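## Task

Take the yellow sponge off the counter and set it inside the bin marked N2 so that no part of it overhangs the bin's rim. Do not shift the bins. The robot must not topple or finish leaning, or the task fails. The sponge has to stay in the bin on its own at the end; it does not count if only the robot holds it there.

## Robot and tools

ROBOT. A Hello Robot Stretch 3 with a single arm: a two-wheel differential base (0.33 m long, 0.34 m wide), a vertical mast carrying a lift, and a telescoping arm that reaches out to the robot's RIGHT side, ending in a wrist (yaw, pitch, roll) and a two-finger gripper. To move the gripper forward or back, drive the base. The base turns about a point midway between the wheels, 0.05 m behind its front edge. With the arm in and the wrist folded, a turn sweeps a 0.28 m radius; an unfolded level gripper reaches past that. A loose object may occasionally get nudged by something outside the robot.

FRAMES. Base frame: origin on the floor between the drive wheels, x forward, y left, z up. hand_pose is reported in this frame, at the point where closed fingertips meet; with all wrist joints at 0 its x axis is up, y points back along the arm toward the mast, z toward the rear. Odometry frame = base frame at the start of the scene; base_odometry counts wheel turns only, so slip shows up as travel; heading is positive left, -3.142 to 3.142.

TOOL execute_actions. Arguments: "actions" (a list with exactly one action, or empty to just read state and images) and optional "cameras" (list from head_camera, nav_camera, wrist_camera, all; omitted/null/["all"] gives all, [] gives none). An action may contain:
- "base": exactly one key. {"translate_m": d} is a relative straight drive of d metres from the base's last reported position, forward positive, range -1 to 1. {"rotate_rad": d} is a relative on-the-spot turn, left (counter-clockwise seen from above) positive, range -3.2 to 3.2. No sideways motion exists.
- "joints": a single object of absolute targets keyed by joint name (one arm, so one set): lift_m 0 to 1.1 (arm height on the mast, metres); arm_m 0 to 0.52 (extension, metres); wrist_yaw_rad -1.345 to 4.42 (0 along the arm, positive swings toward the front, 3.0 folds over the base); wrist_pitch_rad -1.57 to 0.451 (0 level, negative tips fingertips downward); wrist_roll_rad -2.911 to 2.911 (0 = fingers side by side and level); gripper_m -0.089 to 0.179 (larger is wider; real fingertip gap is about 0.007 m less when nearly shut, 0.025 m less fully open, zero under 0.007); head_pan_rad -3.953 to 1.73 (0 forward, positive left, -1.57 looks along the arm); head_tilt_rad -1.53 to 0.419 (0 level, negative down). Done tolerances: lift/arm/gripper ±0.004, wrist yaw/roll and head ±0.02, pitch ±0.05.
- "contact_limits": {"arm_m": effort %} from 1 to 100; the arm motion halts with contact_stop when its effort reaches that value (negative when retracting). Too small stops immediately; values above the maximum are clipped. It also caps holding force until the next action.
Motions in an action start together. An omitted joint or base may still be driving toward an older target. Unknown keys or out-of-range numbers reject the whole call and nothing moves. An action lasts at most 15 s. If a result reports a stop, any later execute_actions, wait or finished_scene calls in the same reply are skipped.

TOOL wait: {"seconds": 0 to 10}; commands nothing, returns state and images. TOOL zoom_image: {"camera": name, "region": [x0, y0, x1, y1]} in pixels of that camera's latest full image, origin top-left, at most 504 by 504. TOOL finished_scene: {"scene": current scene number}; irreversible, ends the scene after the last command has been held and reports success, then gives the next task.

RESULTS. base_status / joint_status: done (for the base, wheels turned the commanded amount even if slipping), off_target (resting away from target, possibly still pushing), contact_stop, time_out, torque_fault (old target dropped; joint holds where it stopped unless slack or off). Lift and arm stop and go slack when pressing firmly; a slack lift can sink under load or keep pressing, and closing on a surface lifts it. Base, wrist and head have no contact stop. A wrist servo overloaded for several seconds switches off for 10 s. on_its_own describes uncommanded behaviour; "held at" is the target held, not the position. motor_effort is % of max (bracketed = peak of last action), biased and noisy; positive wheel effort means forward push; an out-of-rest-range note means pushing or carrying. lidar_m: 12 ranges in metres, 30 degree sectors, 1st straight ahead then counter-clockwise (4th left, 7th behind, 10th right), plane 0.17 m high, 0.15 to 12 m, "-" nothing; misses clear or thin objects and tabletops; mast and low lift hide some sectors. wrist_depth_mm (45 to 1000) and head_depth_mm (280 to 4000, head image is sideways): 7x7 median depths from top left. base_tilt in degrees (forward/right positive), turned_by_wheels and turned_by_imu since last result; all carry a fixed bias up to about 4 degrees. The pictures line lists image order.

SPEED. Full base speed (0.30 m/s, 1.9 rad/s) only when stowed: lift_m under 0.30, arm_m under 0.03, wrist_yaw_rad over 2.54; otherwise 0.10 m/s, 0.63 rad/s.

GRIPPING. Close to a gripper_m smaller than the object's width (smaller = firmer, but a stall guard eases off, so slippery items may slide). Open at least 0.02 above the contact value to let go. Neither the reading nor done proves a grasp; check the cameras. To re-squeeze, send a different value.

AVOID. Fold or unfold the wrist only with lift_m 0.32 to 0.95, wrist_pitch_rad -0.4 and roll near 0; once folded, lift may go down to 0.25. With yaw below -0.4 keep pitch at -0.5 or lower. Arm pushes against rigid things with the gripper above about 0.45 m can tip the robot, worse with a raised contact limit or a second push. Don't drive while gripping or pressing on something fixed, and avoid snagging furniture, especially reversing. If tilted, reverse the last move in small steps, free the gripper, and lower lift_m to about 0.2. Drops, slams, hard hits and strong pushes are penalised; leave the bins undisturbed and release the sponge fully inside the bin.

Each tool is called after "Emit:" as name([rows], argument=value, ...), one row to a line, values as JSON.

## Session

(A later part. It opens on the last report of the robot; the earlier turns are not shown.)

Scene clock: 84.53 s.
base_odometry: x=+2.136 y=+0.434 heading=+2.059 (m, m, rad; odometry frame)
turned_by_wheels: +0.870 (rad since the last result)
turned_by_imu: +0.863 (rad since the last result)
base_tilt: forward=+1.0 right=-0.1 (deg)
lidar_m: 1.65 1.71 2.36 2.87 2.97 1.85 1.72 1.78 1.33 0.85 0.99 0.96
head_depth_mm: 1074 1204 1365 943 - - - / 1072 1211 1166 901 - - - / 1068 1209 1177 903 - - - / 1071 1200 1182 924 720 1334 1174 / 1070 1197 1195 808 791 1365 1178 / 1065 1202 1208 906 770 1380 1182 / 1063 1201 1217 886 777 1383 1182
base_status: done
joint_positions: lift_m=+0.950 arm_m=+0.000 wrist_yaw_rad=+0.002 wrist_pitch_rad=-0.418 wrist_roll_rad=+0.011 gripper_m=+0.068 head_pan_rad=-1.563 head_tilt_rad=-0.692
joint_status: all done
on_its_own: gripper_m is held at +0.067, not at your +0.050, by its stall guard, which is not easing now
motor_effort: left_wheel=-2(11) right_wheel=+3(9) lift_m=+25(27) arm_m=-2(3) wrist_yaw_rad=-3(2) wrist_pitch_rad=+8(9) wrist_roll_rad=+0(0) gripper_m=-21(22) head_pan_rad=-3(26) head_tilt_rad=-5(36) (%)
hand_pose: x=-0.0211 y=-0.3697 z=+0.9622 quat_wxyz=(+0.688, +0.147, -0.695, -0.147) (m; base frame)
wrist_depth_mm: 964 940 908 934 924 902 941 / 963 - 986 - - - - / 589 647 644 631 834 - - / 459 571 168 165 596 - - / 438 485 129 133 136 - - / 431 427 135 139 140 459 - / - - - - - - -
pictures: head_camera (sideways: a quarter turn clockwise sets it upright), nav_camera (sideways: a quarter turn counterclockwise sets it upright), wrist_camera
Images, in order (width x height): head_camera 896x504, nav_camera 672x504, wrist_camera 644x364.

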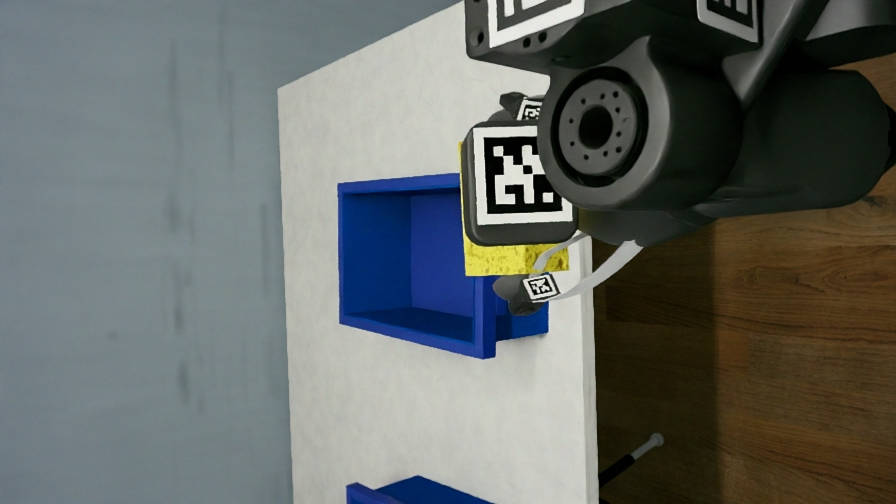

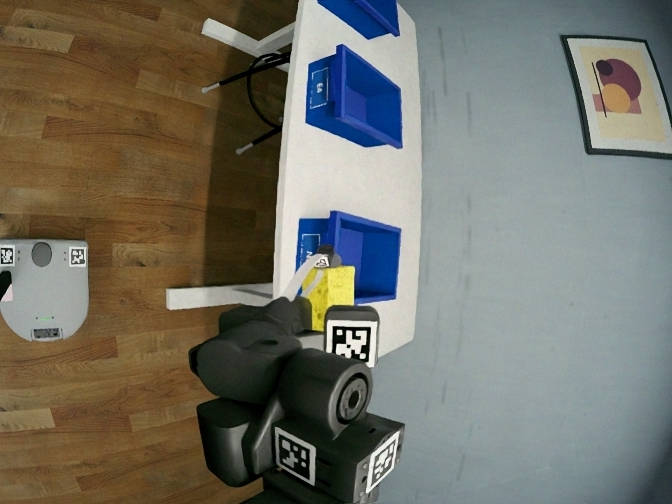

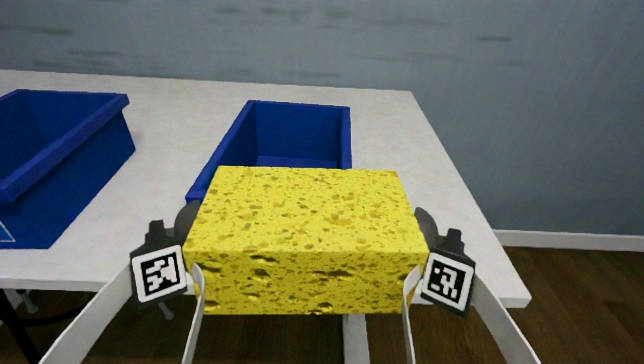

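Emit:
execute_actions([
  {"base":{"translate_m":0.055},"joints":{"arm_m":0.36}},
])

Scene clock: 90.60 s.
base_odometry: x=+2.111 y=+0.483 heading=+2.059 (m, m, rad; odometry frame)
turned_by_wheels: +0.000 (rad since the last result)
turned_by_imu: -0.001 (rad since the last result)
base_tilt: forward=+0.9 right=-0.2 (deg)
lidar_m: 1.59 1.65 2.29 2.87 2.96 1.90 1.77 1.82 0.88 0.87 0.96 0.93
head_depth_mm: 1075 1172 - 875 771 1344 1162 / 1070 - 1110 853 780 1324 1160 / 1070 - 900 859 739 1358 1164 / 1070 1178 899 861 744 1366 1173 / 1071 1207 1196 873 788 1370 1173 / 1065 1203 1208 910 771 1382 1185 / 1063 1207 1220 827 756 1378 1184
base_status: done
joint_positions: lift_m=+0.950 arm_m=+0.360 wrist_yaw_rad=+0.000 wrist_pitch_rad=-0.418 wrist_roll_rad=+0.011 gripper_m=+0.068 head_pan_rad=-1.563 head_tilt_rad=-0.692
joint_status: all done
on_its_own: gripper_m is held at +0.067, not at your +0.050, by its stall guard, which is not easing now
motor_effort: left_wheel=-2(4) right_wheel=+3(7) lift_m=+26(24) arm_m=+4(5) wrist_yaw_rad=-1(3) wrist_pitch_rad=+9(8) wrist_roll_rad=+0(0) gripper_m=-22(22) head_pan_rad=-3(3) head_tilt_rad=-5(4) (%)
hand_pose: x=-0.0214 y=-0.7290 z=+0.9622 quat_wxyz=(+0.688, +0.146, -0.695, -0.148) (m; base frame)
wrist_depth_mm: 610 600 600 610 601 597 597 / 663 676 658 672 667 661 658 / 701 710 686 719 711 744 714 / 555 576 168 165 583 816 822 / 458 489 130 134 135 529 938 / 403 394 136 139 141 438 - / 349 346 335 359 323 372 399
pictures: head_camera (sideways: a quarter turn clockwise sets it upright), nav_camera (sideways: a quarter turn counterclockwise sets it upright), wrist_camera
Images, in order (width x height): head_camera 896x504, nav_camera 672x504, wrist_camera 644x364.

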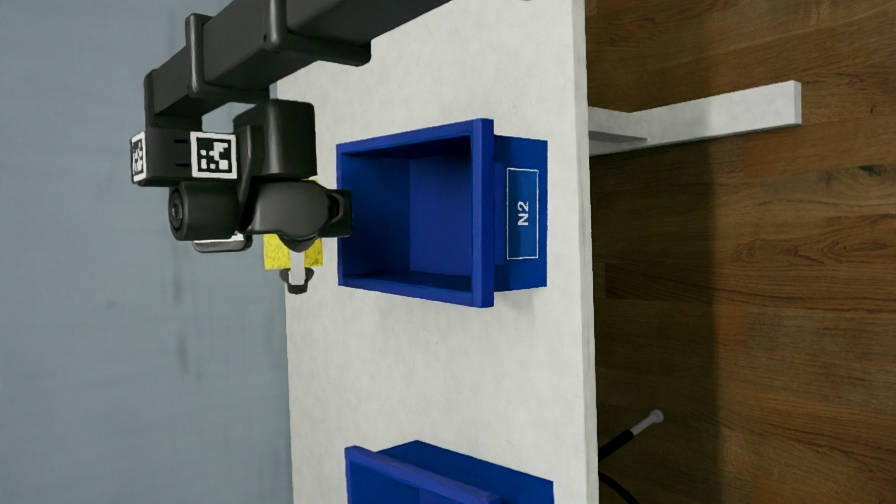

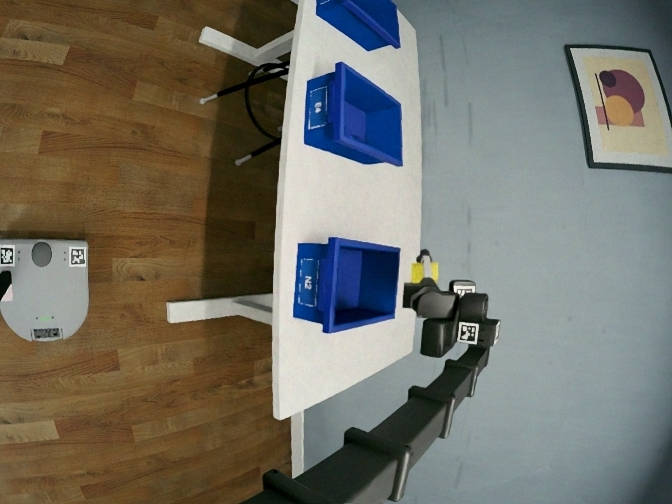

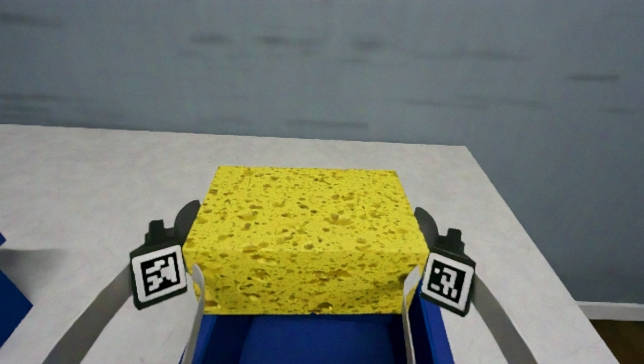

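Emit:
execute_actions([
  {"base":{"translate_m":-0.012},"joints":{"lift_m":0.87,"wrist_pitch_rad":-0.75}},
], cameras=[])

Emit:
execute_actions([
  {"joints":{"gripper_m":0.14}},
], cameras=[])

Emit:
execute_actions([
  {"joints":{"lift_m":0.97}},
])

Scene clock: 95.80 s.
base_odometry: x=+2.116 y=+0.472 heading=+2.059 (m, m, rad; odometry frame)
turned_by_wheels: +0.000 (rad since the last result)
turned_by_imu: -0.001 (rad since the last result)
base_tilt: forward=+1.1 right=-0.1 (deg)
lidar_m: 1.60 1.67 2.30 2.87 2.96 1.88 1.76 1.82 0.88 0.87 0.97 0.94
head_depth_mm: 1068 1213 1334 - 773 1347 1152 / 1074 1193 - 854 779 1322 1162 / 1070 1185 - 756 748 1356 1163 / 1068 1202 1180 862 748 1365 1163 / 1065 1200 1190 874 788 1375 1170 / 1071 1200 1213 909 770 1383 1177 / 1067 1203 1216 854 774 1375 1188
base_status: done
joint_positions: lift_m=+0.894 arm_m=+0.360 wrist_yaw_rad=-0.003 wrist_pitch_rad=-0.722 wrist_roll_rad=-0.010 gripper_m=+0.068 head_pan_rad=-1.563 head_tilt_rad=-0.692
joint_status: lift_m contact_stop (moved -0.056 of -0.080); the others done
on_its_own: gripper_m is held at +0.067, not at your +0.050, by its stall guard, which is not easing now; lift_m is slack since a contact_stop, until your next command for it (your +0.870 is given up)
motor_effort: left_wheel=-3(8) right_wheel=+3(6) lift_m=+19(23) arm_m=+5(4) wrist_yaw_rad=+2(3) wrist_pitch_rad=-13(19) wrist_roll_rad=+15(18) gripper_m=-23(24) head_pan_rad=-3(2) head_tilt_rad=-4(4) (%)
hand_pose: x=-0.0222 y=-0.6810 z=+0.8449 quat_wxyz=(+0.665, +0.250, -0.658, -0.250) (m; base frame)
wrist_depth_mm: 485 502 512 534 548 617 651 / 412 421 255 257 438 462 758 / 358 358 278 294 271 404 856 / 318 202 170 163 201 352 377 / 288 171 130 133 135 313 324 / 259 152 138 138 141 282 287 / 238 169 242 245 230 153 263
pictures: none
No camera images: the call's "cameras" was empty. Leave "cameras" out to get every camera's image.

not run: a stop came earlier in this reply.

not run: a stop came earlier in this reply.

Emit:
execute_actions([
  {"joints":{"lift_m":0.915}},
])

Scene clock: 98.77 s.
base_odometry: x=+2.116 y=+0.472 heading=+2.059 (m, m, rad; odometry frame)
turned_by_wheels: +0.000 (rad since the last result)
turned_by_imu: -0.001 (rad since the last result)
base_tilt: forward=+1.0 right=-0.2 (deg)
lidar_m: 1.61 1.66 2.31 2.87 2.97 1.88 1.76 1.82 0.87 0.87 0.97 0.93
head_depth_mm: 1070 1208 - 821 775 1344 1155 / 1068 1172 1067 880 775 1314 1156 / 1072 1166 - 744 749 1360 1164 / 1072 1201 1187 858 750 1368 1167 / 1071 1202 1197 870 790 1376 1174 / 1070 1200 1214 907 772 1384 1176 / 1065 1209 1224 854 774 1378 1188
base_status: not commanded
joint_positions: lift_m=+0.915 arm_m=+0.360 wrist_yaw_rad=-0.002 wrist_pitch_rad=-0.760 wrist_roll_rad=+0.007 gripper_m=+0.068 head_pan_rad=-1.563 head_tilt_rad=-0.692
joint_status: all done
on_its_own: gripper_m is held at +0.067, not at your +0.050, by its stall guard, which is not easing now
motor_effort: left_wheel=-1(3) right_wheel=+1(4) lift_m=+25(27) arm_m=+4(5) wrist_yaw_rad=+1(3) wrist_pitch_rad=+5(13) wrist_roll_rad=+3(15) gripper_m=-22(24) head_pan_rad=-3(3) head_tilt_rad=-5(4) (%)
hand_pose: x=-0.0219 y=-0.6738 z=+0.8594 quat_wxyz=(+0.654, +0.261, -0.659, -0.264) (m; base frame)
wrist_depth_mm: 476 489 508 526 534 554 695 / 419 423 272 276 449 470 794 / 368 373 290 311 284 408 909 / 333 327 168 166 214 360 381 / 304 298 130 133 136 323 327 / 273 211 136 139 140 294 298 / 257 167 255 260 231 162 270
pictures: head_camera (sideways: a quarter turn clockwise sets it upright), nav_camera (sideways: a quarter turn counterclockwise sets it upright), wrist_camera
Images, in order (width x height): head_camera 896x504, nav_camera 672x504, wrist_camera 644x364.

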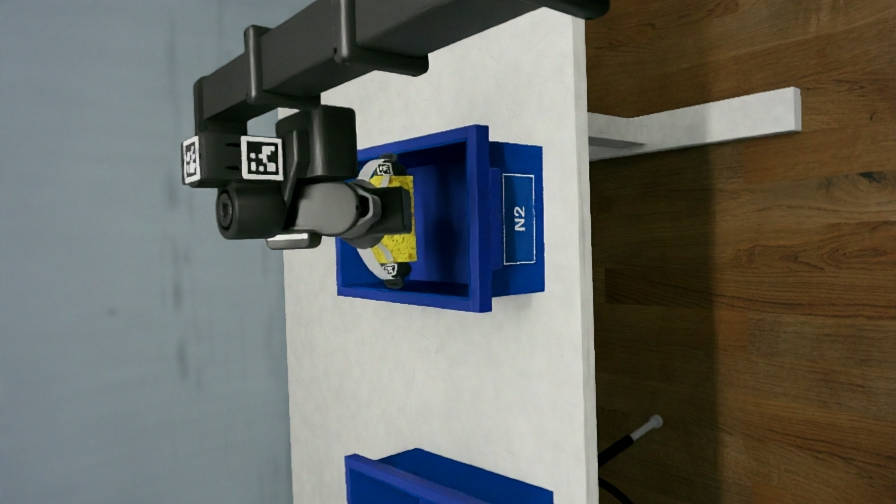

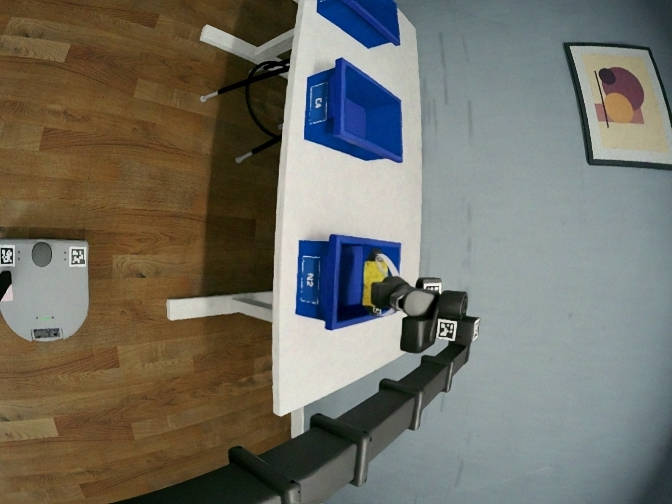

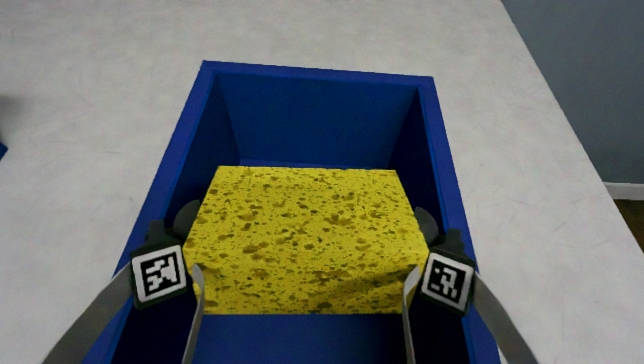

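Too tight to lower; release here.

Emit:
execute_actions([
  {"joints":{"gripper_m":0.145}},
], cameras=["wrist_camera"])

Emit:
finished_scene(scene=1)

Scene clock: 102.63 s.
base_odometry: x=+2.116 y=+0.472 heading=+2.059 (m, m, rad; odometry frame)
turned_by_wheels: +0.000 (rad since the last result)
turned_by_imu: -0.001 (rad since the last result)
base_tilt: forward=+1.0 right=+0.0 (deg)
lidar_m: 1.60 1.66 2.30 2.87 2.96 1.89 1.76 1.83 0.88 0.87 0.97 0.94
head_depth_mm: 1068 1212 - 828 771 1336 1152 / 1071 1171 1062 880 778 1320 1161 / 1071 1163 - 846 749 1364 1164 / 1071 1205 1187 855 748 1359 1167 / 1070 1206 1199 875 790 1369 1173 / 1067 1202 1207 906 771 1376 1178 / 1065 1204 1220 852 776 1386 1186
base_status: not commanded
joint_positions: lift_m=+0.915 arm_m=+0.360 wrist_yaw_rad=-0.002 wrist_pitch_rad=-0.760 wrist_roll_rad=+0.007 gripper_m=+0.145 head_pan_rad=-1.563 head_tilt_rad=-0.692
joint_status: all done
motor_effort: left_wheel=-1(1) right_wheel=+1(1) lift_m=+25(25) arm_m=+4(4) wrist_yaw_rad=+2(1) wrist_pitch_rad=+5(5) wrist_roll_rad=+3(4) gripper_m=+0(91) head_pan_rad=-3(3) head_tilt_rad=-5(5) (%)
hand_pose: x=-0.0219 y=-0.6738 z=+0.8594 quat_wxyz=(+0.654, +0.261, -0.659, -0.264) (m; base frame)
wrist_depth_mm: 486 487 492 523 527 560 673 / 414 431 269 277 443 466 786 / 365 374 293 311 285 408 868 / 332 323 284 343 255 363 383 / 300 300 263 266 277 324 327 / 277 191 273 284 270 302 296 / 254 164 256 260 243 162 276
pictures: wrist_camera
Images, in order (width x height): wrist_camera 644x364.

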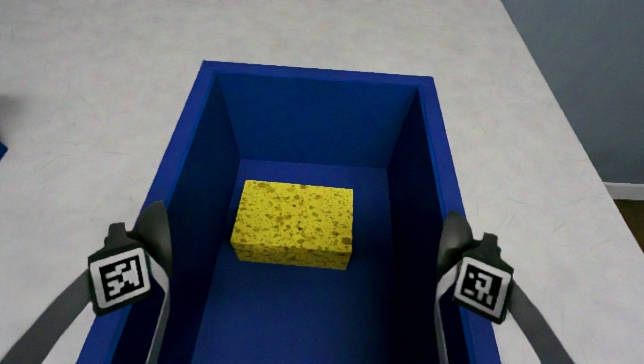

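The scene is finished: the task was done.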